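# Rest wooden block centred over the well on sticks

## Task

Around a square well (open to the floor, centre at scene x=0, y=0, sides along x and y) stand four desks, each with one arm mounted: arm1 at about x=+0.22, y=+0.56, z=+0.72 facing -90 deg; arm2 at x=-0.52, y=+0.50, z=+0.72 facing -90 deg; arm3 at x=-0.22, y=-0.56, z=+0.72 facing +90 deg; arm4 at x=+0.52, y=-0.50, z=+0.72 facing +90 deg (headings counter-clockwise from +x). A ring of wooden sticks already bridges the well. Place the wooden block so it rests with its centre above the well's middle; block and sticks are allowed to overhang the well. Any number of arms may help. It only counts if the result stays in place without a robot holding it, and at the end every gripper must have released and the arms must be moved away.

## Robot and tools

Robots: four identical i2rt Big YAM arms, arm1 to arm4, each with six revolute joints, a two-finger gripper and a wrist camera (armN_cam_wrist). A fixed room camera, cam_high, looks down from about x=0.34, y=-0.01, z=2.03. With joints 1 and 6 at zero and the hand level and forward, the wrist camera sits above the hand facing the fingertips. Reach is about 1.0 m from the joint 1 axis.

Frames: a single scene frame, origin on the floor, +z up; the well centre is x=0, y=0 and desk tops are near z=0.72 m. The hand point is midway between the fingertips; its z axis runs along the fingers and the fingers close along its y axis.

execute_actions: argument actions is a list holding exactly one action object, or empty (empty just returns state and pictures). The action is keyed by arm name; each arm holds a joints object with any of joint1_rad to joint6_rad (radians) and gripper_m (metres). All values are absolute joint targets, not offsets. Arms you include start moving together and may finish at different times. Ranges: joint1_rad -2.879 to 2.879 (rotation about the foot, positive counter-clockwise seen from above, zero along the foot's facing); joint2_rad 0 to 3.141 (shoulder; zero puts the upper arm pointing back and about level, increasing lifts it up and over forward); joint3_rad 0 to 3.019 (elbow; zero is fully folded, increasing opens it); joint4_rad -1.692 to 1.57 (hand pitch, positive tilts the fingers up); joint5_rad -1.57 to 1.57 (hand yaw, positive to the arm's right); joint6_rad -2.094 to 2.094 (hand roll, positive clockwise viewed from behind the hand); gripper_m 0 to 0.093 (fingertip gap). Completion tolerances: ±0.045, ±0.14, ±0.09, ±0.055, ±0.03, ±0.035 rad, gripper ±0.003 m. One action lasts at most 15 s. Optional cameras: list of names from arm1_cam_wrist..arm4_cam_wrist, cam_high, all; omitted/null/all gives every camera, [] gives none. An unknown key, name or out-of-range number rejects the whole call and nothing moves. Omitted joints or arms are not idle: they may still be pushing toward an earlier target.

wait: seconds from 0 to 10; commands nothing and returns the same as an empty action. zoom_image: camera plus region [x0, y0, x1, y1] in pixels of that camera's most recent full picture, at most 504 by 504; wrist images are 504x504, cam_high is 672x504. finished_scene: scene number (1 or 2); irreversible, reports success and gives the next scene's task. Replying without any tool call ends all remaining scenes.

Reading results: each result gives robot state (joint_positions), a pictures line listing image order, and joint_status for the last accepted action. off_target means the joint stopped short and may keep pushing. contact_stop or time_out means it dropped its target and holds where it stopped, though a timed-out joint can keep a target up to 0.375, 0.375, 0.113, 0.225, 0.075, 0.3 rad (joints 1-6) away and push on; on_its_own lists that, and its held at value is a target, not a position. To relieve such a push, command the reported position. joint command not followed (with a cause line) means a self/inter-arm collision check blocked that arm's joint targets (the gripper still acts); those joints show not_followed and may be retried on later actions. This check can be late and ignores fingers, gripper housings and wrist cameras, so arms can still collide. Tiny target changes may not move a joint. Loaded joints sag.

Heat: holding loads or pushing warms motors, even while you are thinking. MOTOR HOT appears from 85 C; at 100 C that arm's motors and gripper go limp and it drops (OVER-TEMPERATURE FAULT; keys then say limit_stop_at_motor_heat, so resend the target). Any stop reported in a result cancels the rest of that reply's motion, wait and finish calls.

Cameras: calibration lines give fisheye wrist cameras and a pinhole-plus-radial cam_high with K, D and T_world_to_cam (scene to camera, metres). Expect small offsets (cam_high up to about 2.3 deg and 9 mm); wrist poses follow the reported joints and inherit their errors.

Cautions: never squeeze arms hard against each other; avoid hard hits, slams, drops and slips; do not knock the block or sticks out of the work area (ends the scene). Remember the robot holds your last command while you think, that the arm pushes rather than stops on contact, and that a loose object may occasionally get nudged. Joint speeds differ, so the hand path between postures can sweep wide. Shorter robot motion time is better. Before finishing, open the gripper, back away, and confirm the block sits alone on the sticks above the well centre.

Each tool is called after "Call:" as name(argument=value, ...) on one line, values as JSON.

## Session

Call:
execute_actions(actions=[])

Scene clock: 0.00 s.
Motor temperatures (°C, as the motors report them): arm1=[27 26 25 27 26 27] | arm2=[25 27 27 28 29 26] | arm3=[26 27 26 27 25 26] | arm4=[29 28 25 26 28 25]
arm1.joint_positions: joint1_rad=-0.296 joint2_rad=+0.606 joint3_rad=+1.444 joint4_rad=-1.392 joint5_rad=-0.274 joint6_rad=-0.100 gripper_m=+0.094
arm1.joint_status: not commanded
arm1.hand: x=+0.2016 y=+0.3548 z=+1.3590 quat_wxyz=(-0.372, -0.622, -0.600, +0.338) (m; scene frame)
arm2.joint_positions: joint1_rad=+0.128 joint2_rad=+0.441 joint3_rad=+1.421 joint4_rad=-1.401 joint5_rad=+0.106 joint6_rad=-0.042 gripper_m=+0.095
arm2.joint_status: not commanded
arm2.hand: x=-0.5275 y=+0.3539 z=+1.3318 quat_wxyz=(-0.368, -0.570, -0.615, +0.402) (m; scene frame)
arm3.joint_positions: joint1_rad=-0.280 joint2_rad=+0.565 joint3_rad=+1.328 joint4_rad=-1.300 joint5_rad=-0.089 joint6_rad=-0.218 gripper_m=+0.094
arm3.joint_status: not commanded
arm3.hand: x=-0.1663 y=-0.3412 z=+1.3324 quat_wxyz=(-0.407, +0.607, -0.621, -0.284) (m; scene frame)
arm4.joint_positions: joint1_rad=-0.147 joint2_rad=+0.448 joint3_rad=+1.471 joint4_rad=-1.289 joint5_rad=+0.046 joint6_rad=+0.289 gripper_m=+0.094
arm4.joint_status: not commanded
arm4.hand: x=+0.5499 y=-0.3540 z=+1.3674 quat_wxyz=(-0.413, +0.414, -0.680, -0.443) (m; scene frame)
pictures: arm1_cam_wrist, arm2_cam_wrist, arm3_cam_wrist, arm4_cam_wrist, cam_high
Images, in order (width x height): arm1_cam_wrist 504x504, arm2_cam_wrist 504x504, arm3_cam_wrist 504x504, arm4_cam_wrist 504x504, cam_high 672x504.

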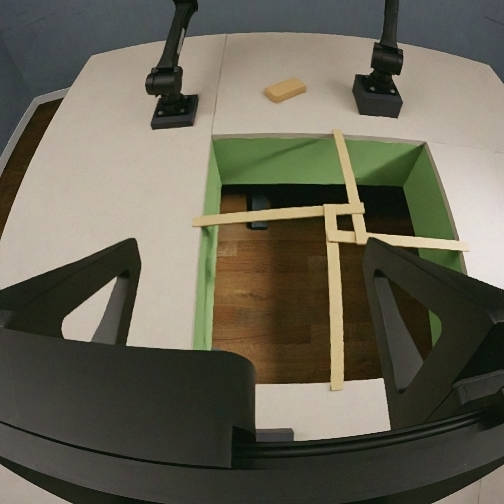

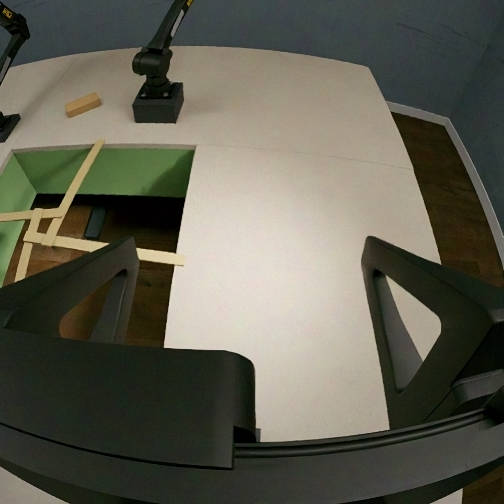

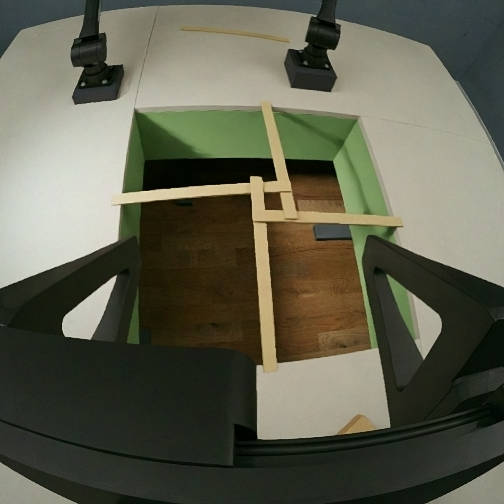

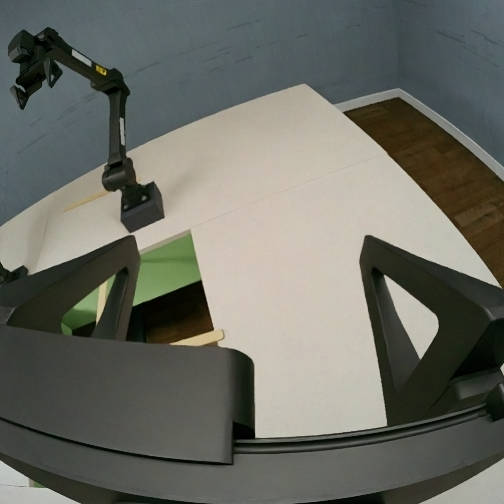

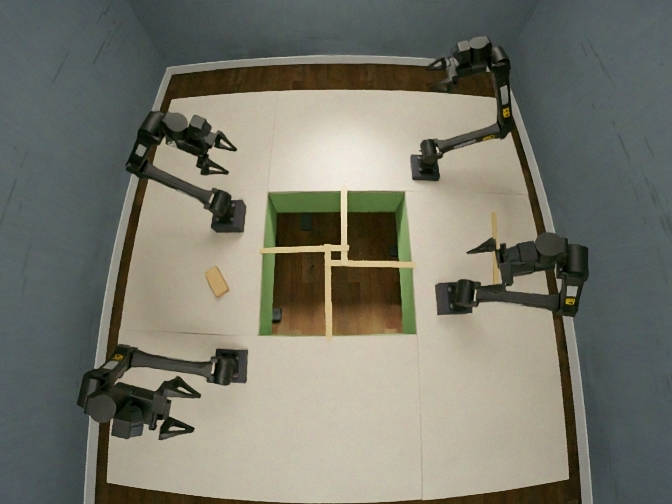

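Call:
zoom_image(camera="cam_high", region=[180, 170, 440, 365])

Region (180, 170, 440, 365) of cam_high's 672x504 image, scaled by 1.938, with more detail than that image has; it fills the top 378 rows of this view, and the rest is white.

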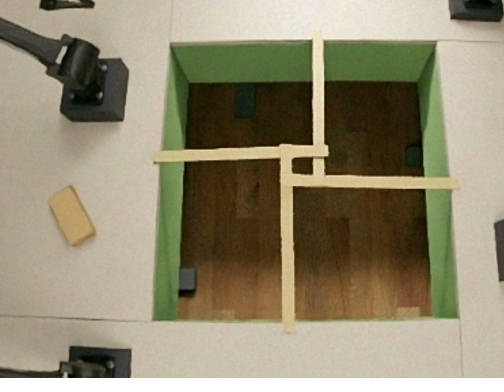

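Call:
execute_actions(actions=[{"arm3":{"joints":{"joint1_rad":-1.68,"joint2_rad":1.5,"joint3_rad":1.2,"joint4_rad":-1.27,"joint5_rad":0,"joint6_rad":-0.63}}}], cameras=["arm3_cam_wrist","cam_high"])

Call:
execute_actions(actions=[{"arm3":{"joints":{"joint2_rad":1.7,"joint4_rad":-1.07}}}], cameras=["arm3_cam_wrist"])

Scene clock: 7.63 s.
Motor temperatures (°C, as the motors report them): arm1=[27 26 28 27 26 27] | arm2=[25 27 29 29 29 26] | arm3=[26 27 28 27 25 26] | arm4=[29 28 27 26 28 25]
arm1.joint_positions: joint1_rad=-0.296 joint2_rad=+0.606 joint3_rad=+1.444 joint4_rad=-1.392 joint5_rad=-0.274 joint6_rad=-0.100 gripper_m=+0.094
arm1.joint_status: not commanded
arm1.hand: x=+0.2016 y=+0.3548 z=+1.3590 quat_wxyz=(-0.372, -0.622, -0.600, +0.338) (m; scene frame)
arm2.joint_positions: joint1_rad=+0.128 joint2_rad=+0.441 joint3_rad=+1.421 joint4_rad=-1.401 joint5_rad=+0.106 joint6_rad=-0.042 gripper_m=+0.095
arm2.joint_status: not commanded
arm2.hand: x=-0.5275 y=+0.3539 z=+1.3318 quat_wxyz=(-0.368, -0.570, -0.615, +0.402) (m; scene frame)
arm3.joint_positions: joint1_rad=-1.684 joint2_rad=+1.502 joint3_rad=+1.203 joint4_rad=-1.274 joint5_rad=+0.000 joint6_rad=-0.616 gripper_m=+0.094
arm3.joint_status: all done
arm3.hand: x=+0.2076 y=-0.6143 z=+0.9575 quat_wxyz=(+0.001, +0.243, -0.970, -0.002) (m; scene frame)
arm4.joint_positions: joint1_rad=-0.147 joint2_rad=+0.448 joint3_rad=+1.471 joint4_rad=-1.289 joint5_rad=+0.046 joint6_rad=+0.289 gripper_m=+0.094
arm4.joint_status: not commanded
arm4.hand: x=+0.5499 y=-0.3540 z=+1.3674 quat_wxyz=(-0.413, +0.414, -0.680, -0.443) (m; scene frame)
pictures: arm3_cam_wrist, cam_high
camera_calibration (this result's frames):
arm3_cam_wrist: T_world_to_cam=[[0.467913, -0.883753, -0.006089, -0.635296], [-0.712233, -0.381161, 0.589441, -0.647438], [-0.523241, -0.271471, -0.807789, 0.837886], [0, 0, 0, 1]] pos_world=[0.274554, -0.580761, 1.05459]
Images, in order (width x height): arm3_cam_wrist 504x504, cam_high 672x504.

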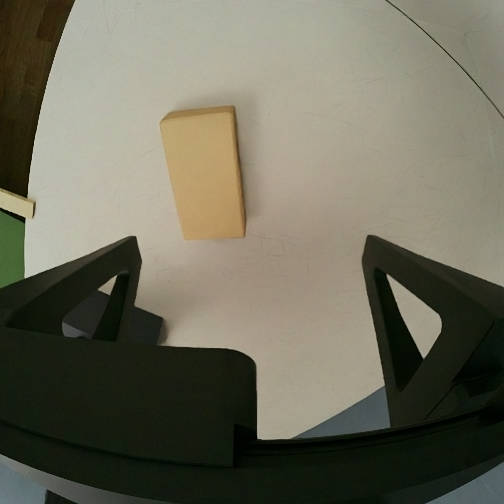

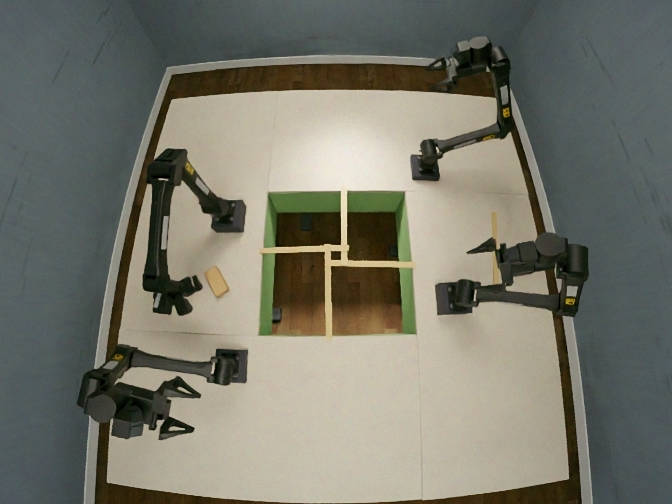

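Scene clock: 8.63 s.
Motor temperatures (°C, as the motors report them): arm1=[27 26 28 27 26 27] | arm2=[25 27 29 29 29 26] | arm3=[26 27 28 27 25 26] | arm4=[29 28 27 26 28 25]
arm1.joint_positions: joint1_rad=-0.296 joint2_rad=+0.606 joint3_rad=+1.444 joint4_rad=-1.392 joint5_rad=-0.274 joint6_rad=-0.100 gripper_m=+0.094
arm1.joint_status: not commanded
arm1.hand: x=+0.2016 y=+0.3548 z=+1.3590 quat_wxyz=(-0.372, -0.622, -0.600, +0.338) (m; scene frame)
arm2.joint_positions: joint1_rad=+0.128 joint2_rad=+0.441 joint3_rad=+1.421 joint4_rad=-1.401 joint5_rad=+0.106 joint6_rad=-0.042 gripper_m=+0.095
arm2.joint_status: not commanded
arm2.hand: x=-0.5275 y=+0.3539 z=+1.3318 quat_wxyz=(-0.368, -0.570, -0.615, +0.402) (m; scene frame)
arm3.joint_positions: joint1_rad=-1.684 joint2_rad=+1.710 joint3_rad=+1.198 joint4_rad=-1.084 joint5_rad=+0.000 joint6_rad=-0.616 gripper_m=+0.094
arm3.joint_status: all done
arm3.hand: x=+0.2478 y=-0.6191 z=+0.8662 quat_wxyz=(+0.011, +0.243, -0.970, -0.006) (m; scene frame)
arm4.joint_positions: joint1_rad=-0.147 joint2_rad=+0.448 joint3_rad=+1.471 joint4_rad=-1.289 joint5_rad=+0.046 joint6_rad=+0.289 gripper_m=+0.094
arm4.joint_status: not commanded
arm4.hand: x=+0.5499 y=-0.3540 z=+1.3674 quat_wxyz=(-0.413, +0.414, -0.680, -0.443) (m; scene frame)
pictures: arm3_cam_wrist
camera_calibration (this result's frames):
arm3_cam_wrist: T_world_to_cam=[[0.468025, -0.883515, -0.0188095, -0.647773], [-0.698969, -0.383121, 0.603871, -0.583836], [-0.540736, -0.269479, -0.79686, 0.779893], [0, 0, 0, 1]] pos_world=[0.316806, -0.585832, 0.961843]
Images, in order (width x height): arm3_cam_wrist 504x504.

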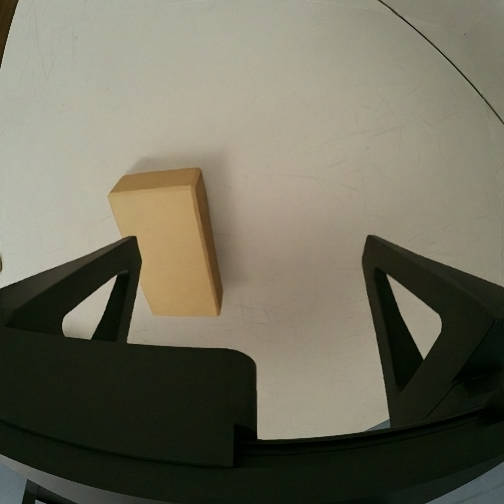

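Call:
execute_actions(actions=[{"arm3":{"joints":{"joint1_rad":-1.66,"joint2_rad":1.39,"joint3_rad":0.79,"joint4_rad":-0.97}}}], cameras=["arm3_cam_wrist"])

Scene clock: 13.47 s.
Motor temperatures (°C, as the motors report them): arm1=[27 26 29 28 26 27] | arm2=[25 27 29 29 29 26] | arm3=[26 28 28 27 25 26] | arm4=[29 29 28 26 28 25]
arm1.joint_positions: joint1_rad=-0.296 joint2_rad=+0.606 joint3_rad=+1.444 joint4_rad=-1.392 joint5_rad=-0.274 joint6_rad=-0.100 gripper_m=+0.094
arm1.joint_status: not commanded
arm1.hand: x=+0.2016 y=+0.3548 z=+1.3590 quat_wxyz=(-0.372, -0.622, -0.600, +0.338) (m; scene frame)
arm2.joint_positions: joint1_rad=+0.128 joint2_rad=+0.441 joint3_rad=+1.421 joint4_rad=-1.401 joint5_rad=+0.106 joint6_rad=-0.042 gripper_m=+0.095
arm2.joint_status: not commanded
arm2.hand: x=-0.5275 y=+0.3539 z=+1.3318 quat_wxyz=(-0.368, -0.570, -0.615, +0.402) (m; scene frame)
arm3.joint_positions: joint1_rad=-1.666 joint2_rad=+1.380 joint3_rad=+0.790 joint4_rad=-0.984 joint5_rad=+0.000 joint6_rad=-0.617 gripper_m=+0.094
arm3.joint_status: all done
arm3.hand: x=+0.1145 y=-0.5964 z=+0.8599 quat_wxyz=(+0.001, +0.252, -0.968, -0.002) (m; scene frame)
arm4.joint_positions: joint1_rad=-0.147 joint2_rad=+0.448 joint3_rad=+1.471 joint4_rad=-1.289 joint5_rad=+0.046 joint6_rad=+0.289 gripper_m=+0.094
arm4.joint_status: not commanded
arm4.hand: x=+0.5499 y=-0.3540 z=+1.3674 quat_wxyz=(-0.413, +0.414, -0.680, -0.443) (m; scene frame)
pictures: arm3_cam_wrist
camera_calibration (this result's frames):
arm3_cam_wrist: T_world_to_cam=[[0.484017, -0.875038, -0.00606602, -0.573178], [-0.705161, -0.394137, 0.58941, -0.65795], [-0.518147, -0.281007, -0.807811, 0.708895], [0, 0, 0, 1]] pos_world=[0.180778, -0.561671, 0.956979]
Images, in order (width x height): arm3_cam_wrist 504x504.

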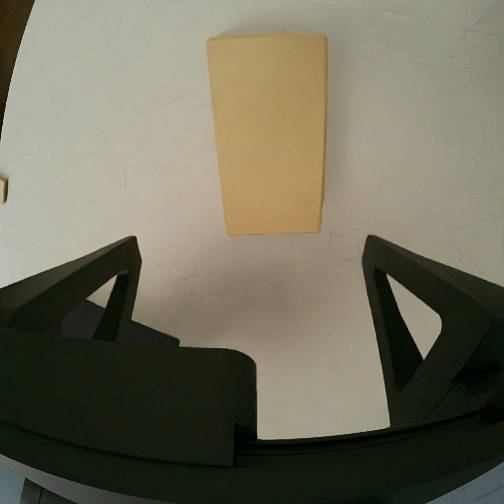

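Call:
execute_actions(actions=[{"arm3":{"joints":{"joint2_rad":1.58,"joint3_rad":0.81,"joint4_rad":-0.79}}}], cameras=["arm3_cam_wrist"])

Scene clock: 16.60 s.
Motor temperatures (°C, as the motors report them): arm1=[27 26 30 28 26 27] | arm2=[25 27 30 29 29 26] | arm3=[26 28 28 27 25 26] | arm4=[29 29 28 26 28 25]
arm1.joint_positions: joint1_rad=-0.296 joint2_rad=+0.606 joint3_rad=+1.444 joint4_rad=-1.392 joint5_rad=-0.274 joint6_rad=-0.100 gripper_m=+0.094
arm1.joint_status: not commanded
arm1.hand: x=+0.2016 y=+0.3548 z=+1.3590 quat_wxyz=(-0.372, -0.622, -0.600, +0.338) (m; scene frame)
arm2.joint_positions: joint1_rad=+0.128 joint2_rad=+0.441 joint3_rad=+1.421 joint4_rad=-1.401 joint5_rad=+0.106 joint6_rad=-0.042 gripper_m=+0.095
arm2.joint_status: not commanded
arm2.hand: x=-0.5275 y=+0.3539 z=+1.3318 quat_wxyz=(-0.368, -0.570, -0.615, +0.402) (m; scene frame)
arm3.joint_positions: joint1_rad=-1.666 joint2_rad=+1.584 joint3_rad=+0.790 joint4_rad=-0.804 joint5_rad=+0.000 joint6_rad=-0.617 gripper_m=+0.094
arm3.joint_status: all done
arm3.hand: x=+0.1367 y=-0.5986 z=+0.7931 quat_wxyz=(+0.012, +0.252, -0.968, -0.006) (m; scene frame)
arm4.joint_positions: joint1_rad=-0.147 joint2_rad=+0.448 joint3_rad=+1.471 joint4_rad=-1.289 joint5_rad=+0.046 joint6_rad=+0.289 gripper_m=+0.094
arm4.joint_status: not commanded
arm4.hand: x=+0.5499 y=-0.3540 z=+1.3674 quat_wxyz=(-0.413, +0.414, -0.680, -0.443) (m; scene frame)
pictures: arm3_cam_wrist
camera_calibration (this result's frames):
arm3_cam_wrist: T_world_to_cam=[[0.483744, -0.874973, -0.0203288, -0.574913], [-0.690407, -0.395773, 0.605559, -0.619598], [-0.537894, -0.278901, -0.795541, 0.660053], [0, 0, 0, 1]] pos_world=[0.205374, -0.564164, 0.888615]
Images, in order (width x height): arm3_cam_wrist 504x504.

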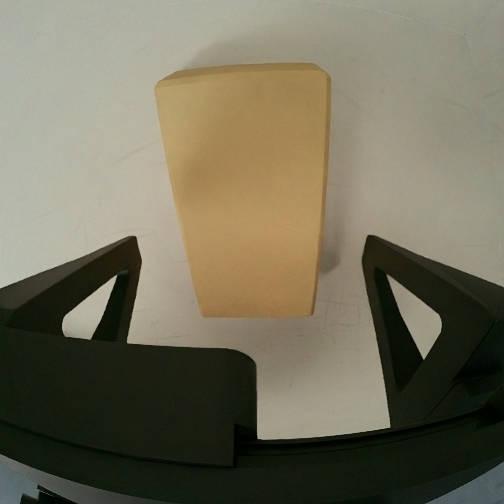

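Call:
execute_actions(actions=[{"arm3":{"joints":{"joint2_rad":1.69,"joint3_rad":0.74,"joint4_rad":-0.61}}}], cameras=[])

Call:
execute_actions(actions=[{"arm3":{"joints":{"gripper_m":0.03}}}], cameras=["arm3_cam_wrist","cam_high"])

Scene clock: 18.87 s.
Motor temperatures (°C, as the motors report them): arm1=[27 26 30 28 26 27] | arm2=[25 27 30 29 29 26] | arm3=[26 28 28 27 25 26] | arm4=[29 29 28 26 28 25]
arm1.joint_positions: joint1_rad=-0.296 joint2_rad=+0.606 joint3_rad=+1.444 joint4_rad=-1.392 joint5_rad=-0.274 joint6_rad=-0.100 gripper_m=+0.094
arm1.joint_status: not commanded
arm1.hand: x=+0.2016 y=+0.3548 z=+1.3590 quat_wxyz=(-0.372, -0.622, -0.600, +0.338) (m; scene frame)
arm2.joint_positions: joint1_rad=+0.128 joint2_rad=+0.441 joint3_rad=+1.421 joint4_rad=-1.401 joint5_rad=+0.106 joint6_rad=-0.042 gripper_m=+0.095
arm2.joint_status: not commanded
arm2.hand: x=-0.5275 y=+0.3539 z=+1.3318 quat_wxyz=(-0.368, -0.570, -0.615, +0.402) (m; scene frame)
arm3.joint_positions: joint1_rad=-1.666 joint2_rad=+1.691 joint3_rad=+0.740 joint4_rad=-0.624 joint5_rad=+0.000 joint6_rad=-0.617 gripper_m=+0.094
arm3.joint_status: all done
arm3.hand: x=+0.1362 y=-0.5985 z=+0.7444 quat_wxyz=(+0.002, +0.252, -0.968, -0.002) (m; scene frame)
arm4.joint_positions: joint1_rad=-0.147 joint2_rad=+0.448 joint3_rad=+1.471 joint4_rad=-1.289 joint5_rad=+0.046 joint6_rad=+0.289 gripper_m=+0.094
arm4.joint_status: not commanded
arm4.hand: x=+0.5499 y=-0.3540 z=+1.3674 quat_wxyz=(-0.413, +0.414, -0.680, -0.443) (m; scene frame)
pictures: none
No camera images: the call's "cameras" was empty. Leave "cameras" out to get every camera's image.

Scene clock: 19.50 s.
Motor temperatures (°C, as the motors report them): arm1=[27 26 30 28 26 27] | arm2=[25 27 30 29 29 26] | arm3=[26 28 28 27 25 26] | arm4=[29 29 28 26 28 25]
arm1.joint_positions: joint1_rad=-0.296 joint2_rad=+0.606 joint3_rad=+1.444 joint4_rad=-1.392 joint5_rad=-0.274 joint6_rad=-0.100 gripper_m=+0.094
arm1.joint_status: not commanded
arm1.hand: x=+0.2016 y=+0.3548 z=+1.3590 quat_wxyz=(-0.372, -0.622, -0.600, +0.338) (m; scene frame)
arm2.joint_positions: joint1_rad=+0.128 joint2_rad=+0.441 joint3_rad=+1.421 joint4_rad=-1.401 joint5_rad=+0.106 joint6_rad=-0.042 gripper_m=+0.095
arm2.joint_status: not commanded
arm2.hand: x=-0.5275 y=+0.3539 z=+1.3318 quat_wxyz=(-0.368, -0.570, -0.615, +0.402) (m; scene frame)
arm3.joint_positions: joint1_rad=-1.666 joint2_rad=+1.691 joint3_rad=+0.740 joint4_rad=-0.622 joint5_rad=-0.001 joint6_rad=-0.618 gripper_m=+0.069
arm3.joint_status: gripper_m off_target (ended at +0.069, target +0.030)
arm3.hand: x=+0.1367 y=-0.5985 z=+0.7444 quat_wxyz=(+0.001, +0.252, -0.968, -0.002) (m; scene frame)
arm4.joint_positions: joint1_rad=-0.147 joint2_rad=+0.448 joint3_rad=+1.471 joint4_rad=-1.289 joint5_rad=+0.046 joint6_rad=+0.289 gripper_m=+0.094
arm4.joint_status: not commanded
arm4.hand: x=+0.5499 y=-0.3540 z=+1.3674 quat_wxyz=(-0.413, +0.414, -0.680, -0.443) (m; scene frame)
pictures: arm3_cam_wrist, cam_high
camera_calibration (this result's frames):
arm3_cam_wrist: T_world_to_cam=[[0.484683, -0.874666, -0.00637833, -0.586106], [-0.704886, -0.394899, 0.589229, -0.575322], [-0.517897, -0.281093, -0.807941, 0.62656], [0, 0, 0, 1]] pos_world=[0.203033, -0.563719, 0.841481]
Images, in order (width x height): arm3_cam_wrist 504x504, cam_high 672x504.

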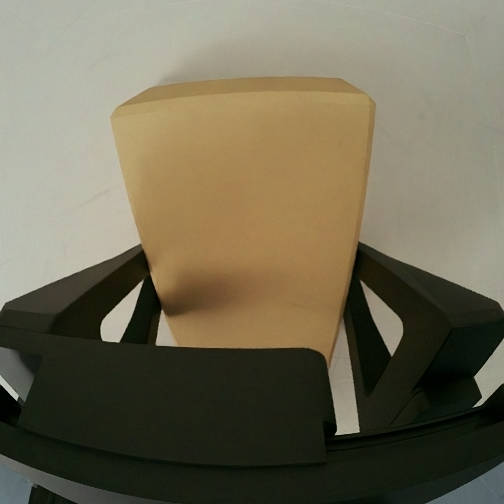

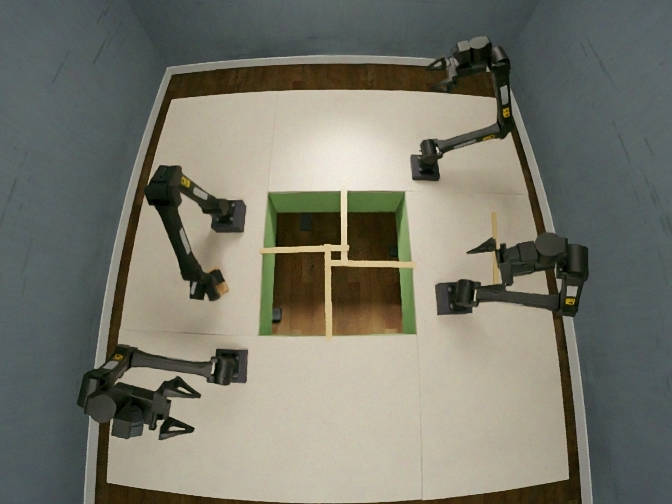

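Call:
execute_actions(actions=[{"arm3":{"joints":{"joint2_rad":1.4,"joint3_rad":0.9,"joint4_rad":-1.06}}}], cameras=[])

Call:
execute_actions(actions=[{"arm3":{"joints":{"joint1_rad":-0.375,"joint2_rad":1.9,"joint3_rad":1.63,"joint4_rad":-1.29,"joint6_rad":-0.375}}}], cameras=[])

Call:
execute_actions(actions=[{"arm3":{"joints":{"joint2_rad":2.05,"joint4_rad":-1.14}}}])

Scene clock: 22.23 s.
Motor temperatures (°C, as the motors report them): arm1=[27 26 30 28 26 27] | arm2=[25 27 30 29 29 26] | arm3=[26 28 29 27 25 26] | arm4=[29 29 28 26 28 25]
arm1.joint_positions: joint1_rad=-0.296 joint2_rad=+0.606 joint3_rad=+1.444 joint4_rad=-1.392 joint5_rad=-0.274 joint6_rad=-0.100 gripper_m=+0.094
arm1.joint_status: not commanded
arm1.hand: x=+0.2016 y=+0.3548 z=+1.3590 quat_wxyz=(-0.372, -0.622, -0.600, +0.338) (m; scene frame)
arm2.joint_positions: joint1_rad=+0.128 joint2_rad=+0.441 joint3_rad=+1.421 joint4_rad=-1.401 joint5_rad=+0.106 joint6_rad=-0.042 gripper_m=+0.095
arm2.joint_status: not commanded
arm2.hand: x=-0.5275 y=+0.3539 z=+1.3318 quat_wxyz=(-0.368, -0.570, -0.615, +0.402) (m; scene frame)
arm3.joint_positions: joint1_rad=-1.666 joint2_rad=+1.396 joint3_rad=+0.881 joint4_rad=-1.046 joint5_rad=-0.001 joint6_rad=-0.618 gripper_m=+0.069
arm3.joint_status: all done
arm3.hand: x=+0.1387 y=-0.5990 z=+0.8844 quat_wxyz=(-0.005, +0.252, -0.968, +0.000) (m; scene frame)
arm4.joint_positions: joint1_rad=-0.147 joint2_rad=+0.448 joint3_rad=+1.471 joint4_rad=-1.289 joint5_rad=+0.046 joint6_rad=+0.289 gripper_m=+0.094
arm4.joint_status: not commanded
arm4.hand: x=+0.5499 y=-0.3540 z=+1.3674 quat_wxyz=(-0.413, +0.414, -0.680, -0.443) (m; scene frame)
pictures: none
No camera images: the call's "cameras" was empty. Leave "cameras" out to get every camera's image.

Scene clock: 24.13 s.
Motor temperatures (°C, as the motors report them): arm1=[27 26 31 28 26 27] | arm2=[25 27 30 29 29 26] | arm3=[26 28 29 27 25 26] | arm4=[29 29 29 26 28 25]
arm1.joint_positions: joint1_rad=-0.296 joint2_rad=+0.606 joint3_rad=+1.444 joint4_rad=-1.392 joint5_rad=-0.274 joint6_rad=-0.100 gripper_m=+0.094
arm1.joint_status: not commanded
arm1.hand: x=+0.2016 y=+0.3548 z=+1.3590 quat_wxyz=(-0.372, -0.622, -0.600, +0.338) (m; scene frame)
arm2.joint_positions: joint1_rad=+0.128 joint2_rad=+0.441 joint3_rad=+1.421 joint4_rad=-1.401 joint5_rad=+0.106 joint6_rad=-0.042 gripper_m=+0.095
arm2.joint_status: not commanded
arm2.hand: x=-0.5275 y=+0.3539 z=+1.3318 quat_wxyz=(-0.368, -0.570, -0.615, +0.402) (m; scene frame)
arm3.joint_positions: joint1_rad=-0.371 joint2_rad=+1.915 joint3_rad=+1.599 joint4_rad=-1.276 joint5_rad=-0.003 joint6_rad=-0.388 gripper_m=+0.069
arm3.joint_status: all done
arm3.hand: x=-0.0035 y=-0.0303 z=+0.9036 quat_wxyz=(+0.009, +0.709, -0.705, +0.002) (m; scene frame)
arm4.joint_positions: joint1_rad=-0.147 joint2_rad=+0.448 joint3_rad=+1.471 joint4_rad=-1.289 joint5_rad=+0.046 joint6_rad=+0.289 gripper_m=+0.094
arm4.joint_status: not commanded
arm4.hand: x=+0.5499 y=-0.3540 z=+1.3674 quat_wxyz=(-0.413, +0.414, -0.680, -0.443) (m; scene frame)
pictures: none
No camera images: the call's "cameras" was empty. Leave "cameras" out to get every camera's image.

Scene clock: 25.13 s.
Motor temperatures (°C, as the motors report them): arm1=[27 26 31 28 26 27] | arm2=[25 27 30 29 29 26] | arm3=[26 29 29 27 25 26] | arm4=[29 29 29 26 28 25]
arm1.joint_positions: joint1_rad=-0.296 joint2_rad=+0.606 joint3_rad=+1.444 joint4_rad=-1.392 joint5_rad=-0.274 joint6_rad=-0.100 gripper_m=+0.094
arm1.joint_status: not commanded
arm1.hand: x=+0.2016 y=+0.3548 z=+1.3590 quat_wxyz=(-0.372, -0.622, -0.600, +0.338) (m; scene frame)
arm2.joint_positions: joint1_rad=+0.128 joint2_rad=+0.441 joint3_rad=+1.421 joint4_rad=-1.401 joint5_rad=+0.106 joint6_rad=-0.042 gripper_m=+0.095
arm2.joint_status: not commanded
arm2.hand: x=-0.5275 y=+0.3539 z=+1.3318 quat_wxyz=(-0.368, -0.570, -0.615, +0.402) (m; scene frame)
arm3.joint_positions: joint1_rad=-0.371 joint2_rad=+2.068 joint3_rad=+1.599 joint4_rad=-1.152 joint5_rad=-0.003 joint6_rad=-0.388 gripper_m=+0.069
arm3.joint_status: all done
arm3.hand: x=+0.0036 y=-0.0124 z=+0.8171 quat_wxyz=(+0.023, +0.709, -0.705, +0.008) (m; scene frame)
arm4.joint_positions: joint1_rad=-0.147 joint2_rad=+0.448 joint3_rad=+1.471 joint4_rad=-1.289 joint5_rad=+0.046 joint6_rad=+0.289 gripper_m=+0.094
arm4.joint_status: not commanded
arm4.hand: x=+0.5499 y=-0.3540 z=+1.3674 quat_wxyz=(-0.413, +0.414, -0.680, -0.443) (m; scene frame)
pictures: arm1_cam_wrist, arm2_cam_wrist, arm3_cam_wrist, arm4_cam_wrist, cam_high
camera_calibration (this result's frames):
arm3_cam_wrist: T_world_to_cam=[[0.999722, 0.000834386, -0.0235449, 0.0144936], [0.0153195, -0.78227, 0.622751, -0.515326], [-0.0178988, -0.622939, -0.782066, 0.753934], [0, 0, 0, 1]] pos_world=[0.00689949, 0.0665181, 0.910887]
Images, in order (width x height): arm1_cam_wrist 504x504, arm2_cam_wrist 504x504, arm3_cam_wrist 504x504, arm4_cam_wrist 504x504, cam_high 672x504.

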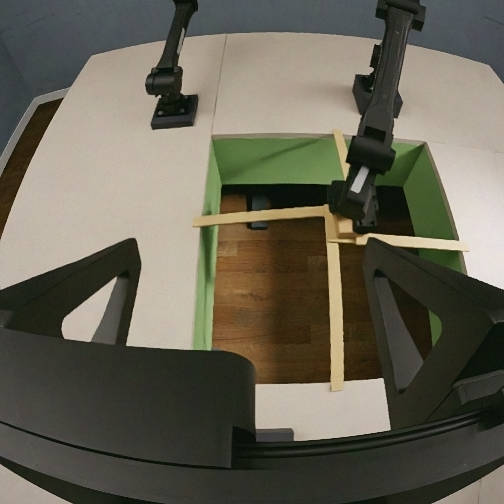

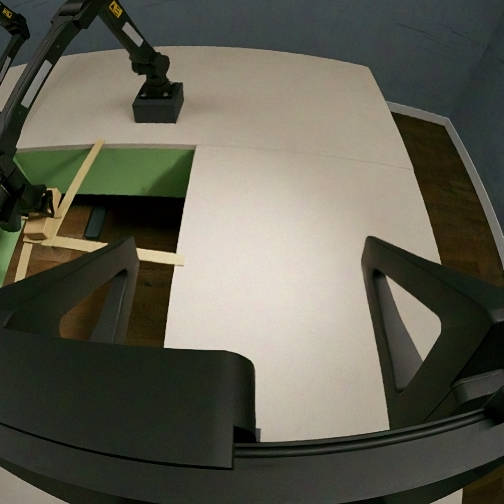

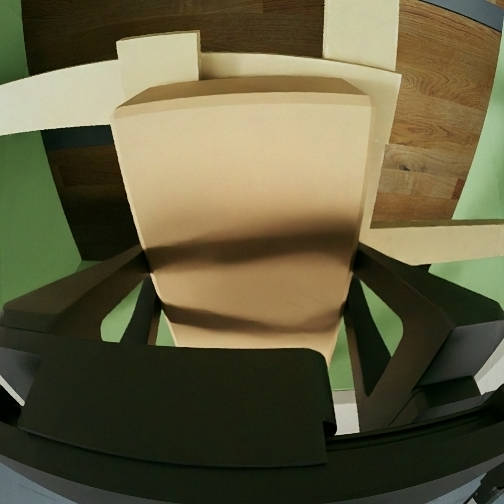

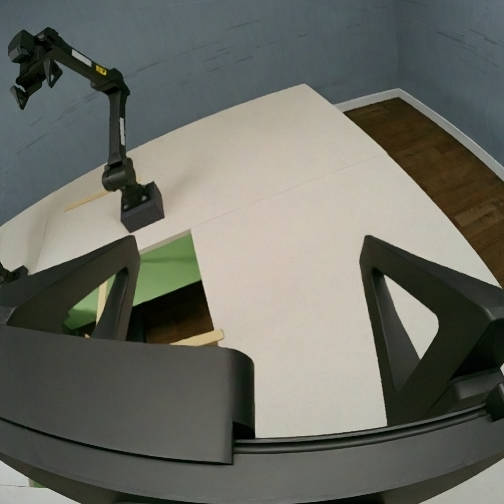

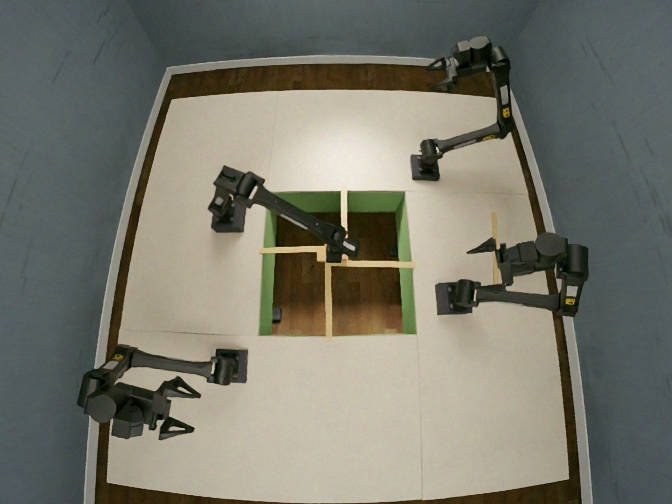

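Call:
execute_actions(actions=[{"arm3":{"joints":{"joint1_rad":-0.36,"joint2_rad":2.085,"joint4_rad":-1.07}}}], cameras=["arm3_cam_wrist","arm2_cam_wrist","arm1_cam_wrist"])

Call:
zoom_image(camera="arm2_cam_wrist", region=[0, 170, 120, 270])

Scene clock: 27.33 s.
Motor temperatures (°C, as the motors report them): arm1=[27 26 31 28 26 27] | arm2=[25 27 31 29 29 26] | arm3=[26 29 30 27 25 26] | arm4=[29 29 29 26 28 25]
arm1.joint_positions: joint1_rad=-0.296 joint2_rad=+0.606 joint3_rad=+1.444 joint4_rad=-1.392 joint5_rad=-0.274 joint6_rad=-0.100 gripper_m=+0.094
arm1.joint_status: not commanded
arm1.hand: x=+0.2016 y=+0.3548 z=+1.3590 quat_wxyz=(-0.372, -0.622, -0.600, +0.338) (m; scene frame)
arm2.joint_positions: joint1_rad=+0.128 joint2_rad=+0.441 joint3_rad=+1.421 joint4_rad=-1.401 joint5_rad=+0.106 joint6_rad=-0.042 gripper_m=+0.095
arm2.joint_status: not commanded
arm2.hand: x=-0.5275 y=+0.3539 z=+1.3318 quat_wxyz=(-0.368, -0.570, -0.615, +0.402) (m; scene frame)
arm3.joint_positions: joint1_rad=-0.371 joint2_rad=+2.072 joint3_rad=+1.599 joint4_rad=-1.085 joint5_rad=-0.003 joint6_rad=-0.388 gripper_m=+0.069
arm3.joint_status: all done
arm3.hand: x=+0.0093 y=+0.0025 z=+0.8142 quat_wxyz=(-0.006, +0.709, -0.705, -0.005) (m; scene frame)
arm4.joint_positions: joint1_rad=-0.147 joint2_rad=+0.448 joint3_rad=+1.471 joint4_rad=-1.289 joint5_rad=+0.046 joint6_rad=+0.289 gripper_m=+0.094
arm4.joint_status: not commanded
arm4.hand: x=+0.5499 y=-0.3540 z=+1.3674 quat_wxyz=(-0.413, +0.414, -0.680, -0.443) (m; scene frame)
pictures: arm1_cam_wrist, arm2_cam_wrist, arm3_cam_wrist
camera_calibration (this result's frames):
arm3_cam_wrist: T_world_to_cam=[[0.999998, 0.00185718, -0.000232499, -0.0102865], [0.00165119, -0.816873, 0.576815, -0.464397], [0.000881324, -0.576814, -0.816875, 0.789025], [0, 0, 0, 1]] pos_world=[0.0103579, 0.0757865, 0.912404]
Images, in order (width x height): arm1_cam_wrist 504x504, arm2_cam_wrist 504x504, arm3_cam_wrist 504x504.

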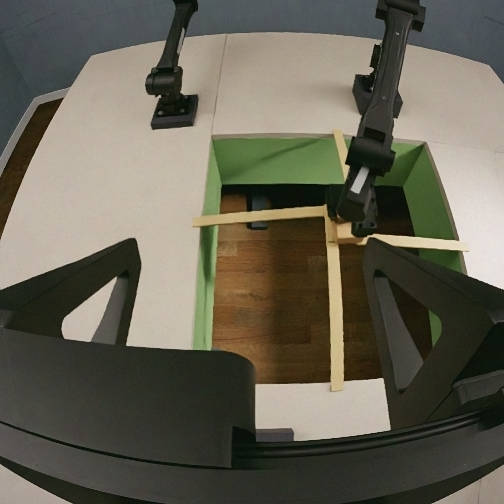

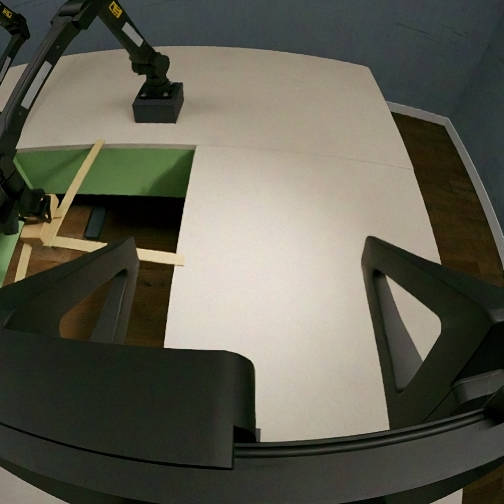

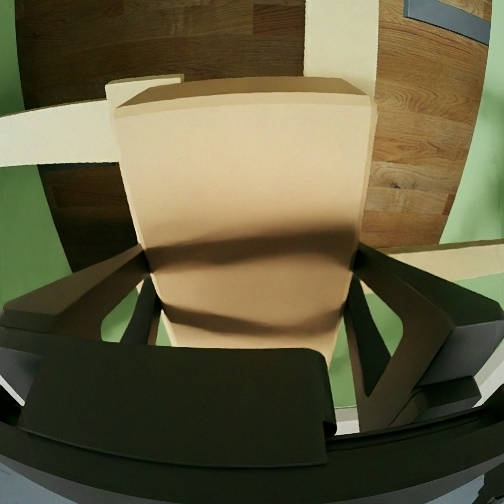

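Region (0, 170, 120, 270) of arm2_cam_wrist's 504x504 image, scaled by 4.200, with more detail than that image has.

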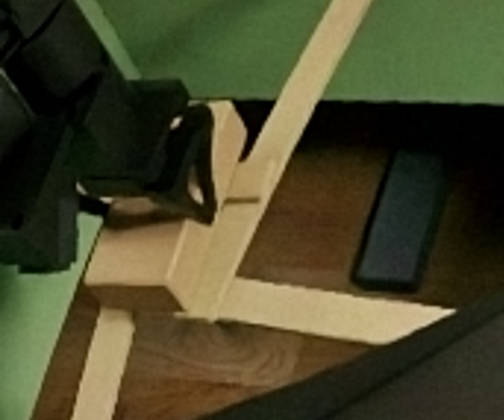

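Thin sticks; lower about 3 cm.

Call:
execute_actions(actions=[{"arm3":{"joints":{"joint1_rad":-0.345,"joint2_rad":2.11,"joint4_rad":-1.04}}}], cameras=["arm3_cam_wrist","arm2_cam_wrist"])

Call:
zoom_image(camera="arm2_cam_wrist", region=[0, 170, 120, 270])

Scene clock: 29.30 s.
Motor temperatures (°C, as the motors report them): arm1=[27 26 31 28 26 27] | arm2=[25 27 31 29 29 26] | arm3=[26 30 30 27 25 26] | arm4=[29 29 29 26 28 25]
arm1.joint_positions: joint1_rad=-0.296 joint2_rad=+0.606 joint3_rad=+1.444 joint4_rad=-1.392 joint5_rad=-0.274 joint6_rad=-0.100 gripper_m=+0.094
arm1.joint_status: not commanded
arm1.hand: x=+0.2016 y=+0.3548 z=+1.3590 quat_wxyz=(-0.372, -0.622, -0.600, +0.338) (m; scene frame)
arm2.joint_positions: joint1_rad=+0.128 joint2_rad=+0.441 joint3_rad=+1.421 joint4_rad=-1.401 joint5_rad=+0.106 joint6_rad=-0.042 gripper_m=+0.095
arm2.joint_status: not commanded
arm2.hand: x=-0.5275 y=+0.3539 z=+1.3318 quat_wxyz=(-0.368, -0.570, -0.615, +0.402) (m; scene frame)
arm3.joint_positions: joint1_rad=-0.363 joint2_rad=+2.077 joint3_rad=+1.599 joint4_rad=-1.063 joint5_rad=+0.004 joint6_rad=-0.385 gripper_m=+0.069
arm3.joint_status: all done
arm3.hand: x=+0.0079 y=+0.0083 z=+0.8116 quat_wxyz=(-0.015, +0.711, -0.703, -0.005) (m; scene frame)
arm4.joint_positions: joint1_rad=-0.147 joint2_rad=+0.448 joint3_rad=+1.471 joint4_rad=-1.289 joint5_rad=+0.046 joint6_rad=+0.289 gripper_m=+0.094
arm4.joint_status: not commanded
arm4.hand: x=+0.5499 y=-0.3540 z=+1.3674 quat_wxyz=(-0.413, +0.414, -0.680, -0.443) (m; scene frame)
pictures: arm2_cam_wrist, arm3_cam_wrist
camera_calibration (this result's frames):
arm3_cam_wrist: T_world_to_cam=[[0.999905, 0.00618751, 0.012289, -0.0190235], [-0.0018445, -0.824829, 0.56538, -0.448764], [0.0136346, -0.565349, -0.824739, 0.796495], [0, 0, 0, 1]] pos_world=[0.00733402, 0.080262, 0.910856]
Images, in order (width x height): arm2_cam_wrist 504x504, arm3_cam_wrist 504x504.

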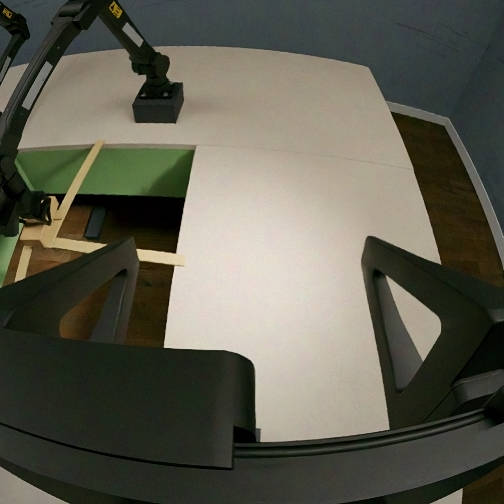

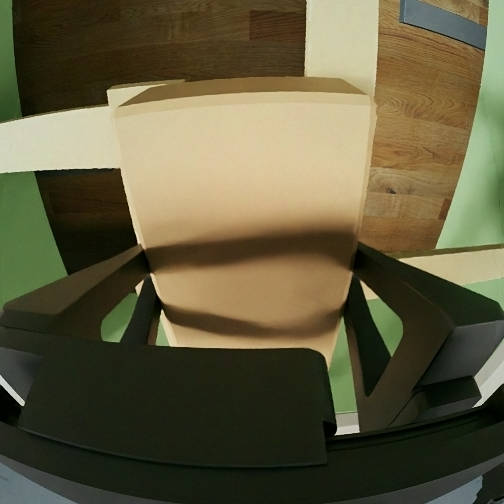

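Region (0, 170, 120, 270) of arm2_cam_wrist's 504x504 image, scaled by 4.200, with more detail than that image has.

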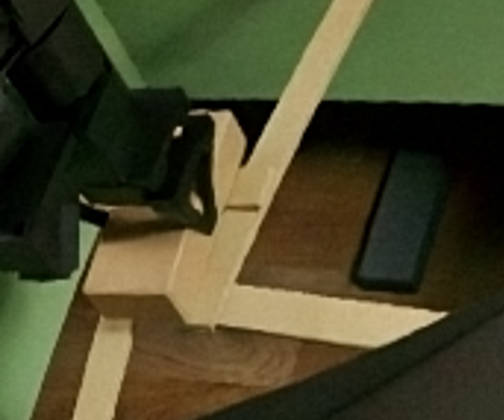

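Call:
execute_actions(actions=[{"arm3":{"joints":{"joint2_rad":2.07,"joint4_rad":-1.08,"gripper_m":0.093}}}], cameras=[])

Call:
execute_actions(actions=[{"arm3":{"joints":{"joint2_rad":1.3,"joint4_rad":-1.4}}}], cameras=["arm3_cam_wrist","cam_high"])

Scene clock: 31.47 s.
Motor temperatures (°C, as the motors report them): arm1=[27 26 31 28 26 27] | arm2=[25 27 31 29 29 26] | arm3=[26 30 31 27 25 26] | arm4=[29 29 29 26 28 25]
arm1.joint_positions: joint1_rad=-0.296 joint2_rad=+0.606 joint3_rad=+1.444 joint4_rad=-1.392 joint5_rad=-0.274 joint6_rad=-0.100 gripper_m=+0.094
arm1.joint_status: not commanded
arm1.hand: x=+0.2016 y=+0.3548 z=+1.3590 quat_wxyz=(-0.372, -0.622, -0.600, +0.338) (m; scene frame)
arm2.joint_positions: joint1_rad=+0.128 joint2_rad=+0.441 joint3_rad=+1.421 joint4_rad=-1.401 joint5_rad=+0.106 joint6_rad=-0.042 gripper_m=+0.095
arm2.joint_status: not commanded
arm2.hand: x=-0.5275 y=+0.3539 z=+1.3318 quat_wxyz=(-0.368, -0.570, -0.615, +0.402) (m; scene frame)
arm3.joint_positions: joint1_rad=-0.353 joint2_rad=+2.076 joint3_rad=+1.599 joint4_rad=-1.066 joint5_rad=+0.003 joint6_rad=-0.385 gripper_m=+0.093
arm3.joint_status: all done
arm3.hand: x=+0.0019 y=+0.0099 z=+0.8123 quat_wxyz=(-0.014, +0.714, -0.700, -0.005) (m; scene frame)
arm4.joint_positions: joint1_rad=-0.147 joint2_rad=+0.448 joint3_rad=+1.471 joint4_rad=-1.289 joint5_rad=+0.046 joint6_rad=+0.289 gripper_m=+0.094
arm4.joint_status: not commanded
arm4.hand: x=+0.5499 y=-0.3540 z=+1.3674 quat_wxyz=(-0.413, +0.414, -0.680, -0.443) (m; scene frame)
pictures: none
No camera images: the call's "cameras" was empty. Leave "cameras" out to get every camera's image.

Scene clock: 33.10 s.
Motor temperatures (°C, as the motors report them): arm1=[27 26 31 28 26 27] | arm2=[25 27 31 29 29 26] | arm3=[26 30 31 27 25 26] | arm4=[29 29 29 26 28 25]
arm1.joint_positions: joint1_rad=-0.296 joint2_rad=+0.606 joint3_rad=+1.444 joint4_rad=-1.392 joint5_rad=-0.274 joint6_rad=-0.100 gripper_m=+0.094
arm1.joint_status: not commanded
arm1.hand: x=+0.2016 y=+0.3548 z=+1.3590 quat_wxyz=(-0.372, -0.622, -0.600, +0.338) (m; scene frame)
arm2.joint_positions: joint1_rad=+0.128 joint2_rad=+0.441 joint3_rad=+1.421 joint4_rad=-1.401 joint5_rad=+0.106 joint6_rad=-0.042 gripper_m=+0.095
arm2.joint_status: not commanded
arm2.hand: x=-0.5275 y=+0.3539 z=+1.3318 quat_wxyz=(-0.368, -0.570, -0.615, +0.402) (m; scene frame)
arm3.joint_positions: joint1_rad=-0.353 joint2_rad=+1.296 joint3_rad=+1.616 joint4_rad=-1.385 joint5_rad=+0.003 joint6_rad=-0.385 gripper_m=+0.093
arm3.joint_status: all done
arm3.hand: x=-0.0500 y=-0.1259 z=+1.2227 quat_wxyz=(-0.231, +0.691, -0.678, -0.099) (m; scene frame)
arm4.joint_positions: joint1_rad=-0.147 joint2_rad=+0.448 joint3_rad=+1.471 joint4_rad=-1.289 joint5_rad=+0.046 joint6_rad=+0.289 gripper_m=+0.094
arm4.joint_status: not commanded
arm4.hand: x=+0.5499 y=-0.3540 z=+1.3674 quat_wxyz=(-0.413, +0.414, -0.680, -0.443) (m; scene frame)
pictures: arm3_cam_wrist, cam_high
camera_calibration (this result's frames):
arm3_cam_wrist: T_world_to_cam=[[0.983167, -0.0277629, 0.18059, -0.176314], [-0.0554587, -0.987103, 0.150176, -0.307435], [0.174092, -0.157664, -0.972026, 1.29988], [0, 0, 0, 1]] pos_world=[-0.0700025, -0.103421, 1.34153]
Images, in order (width x height): arm3_cam_wrist 504x504, cam_high 672x504.

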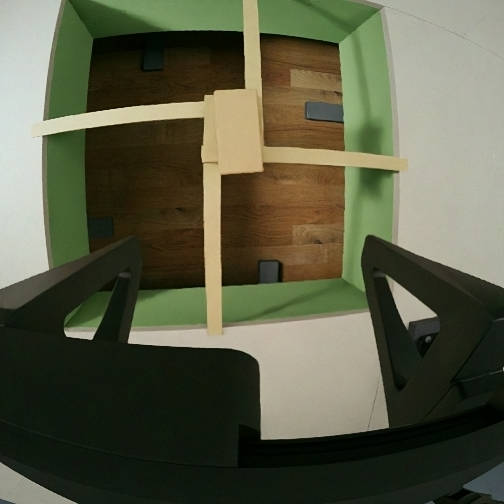

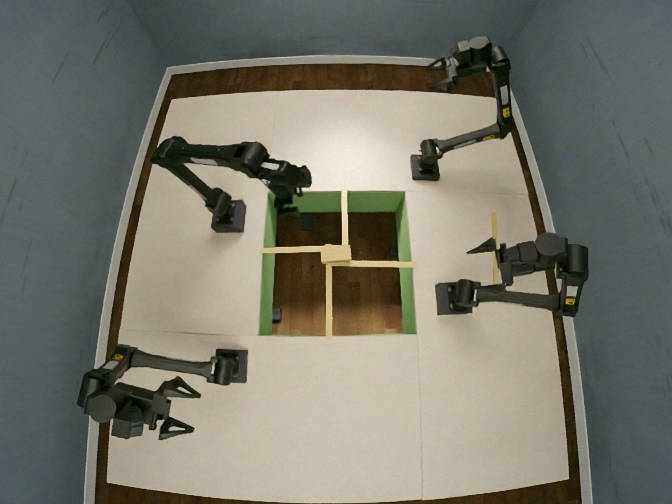

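Call:
finished_scene(scene=1)

The scene is finished: the task was done.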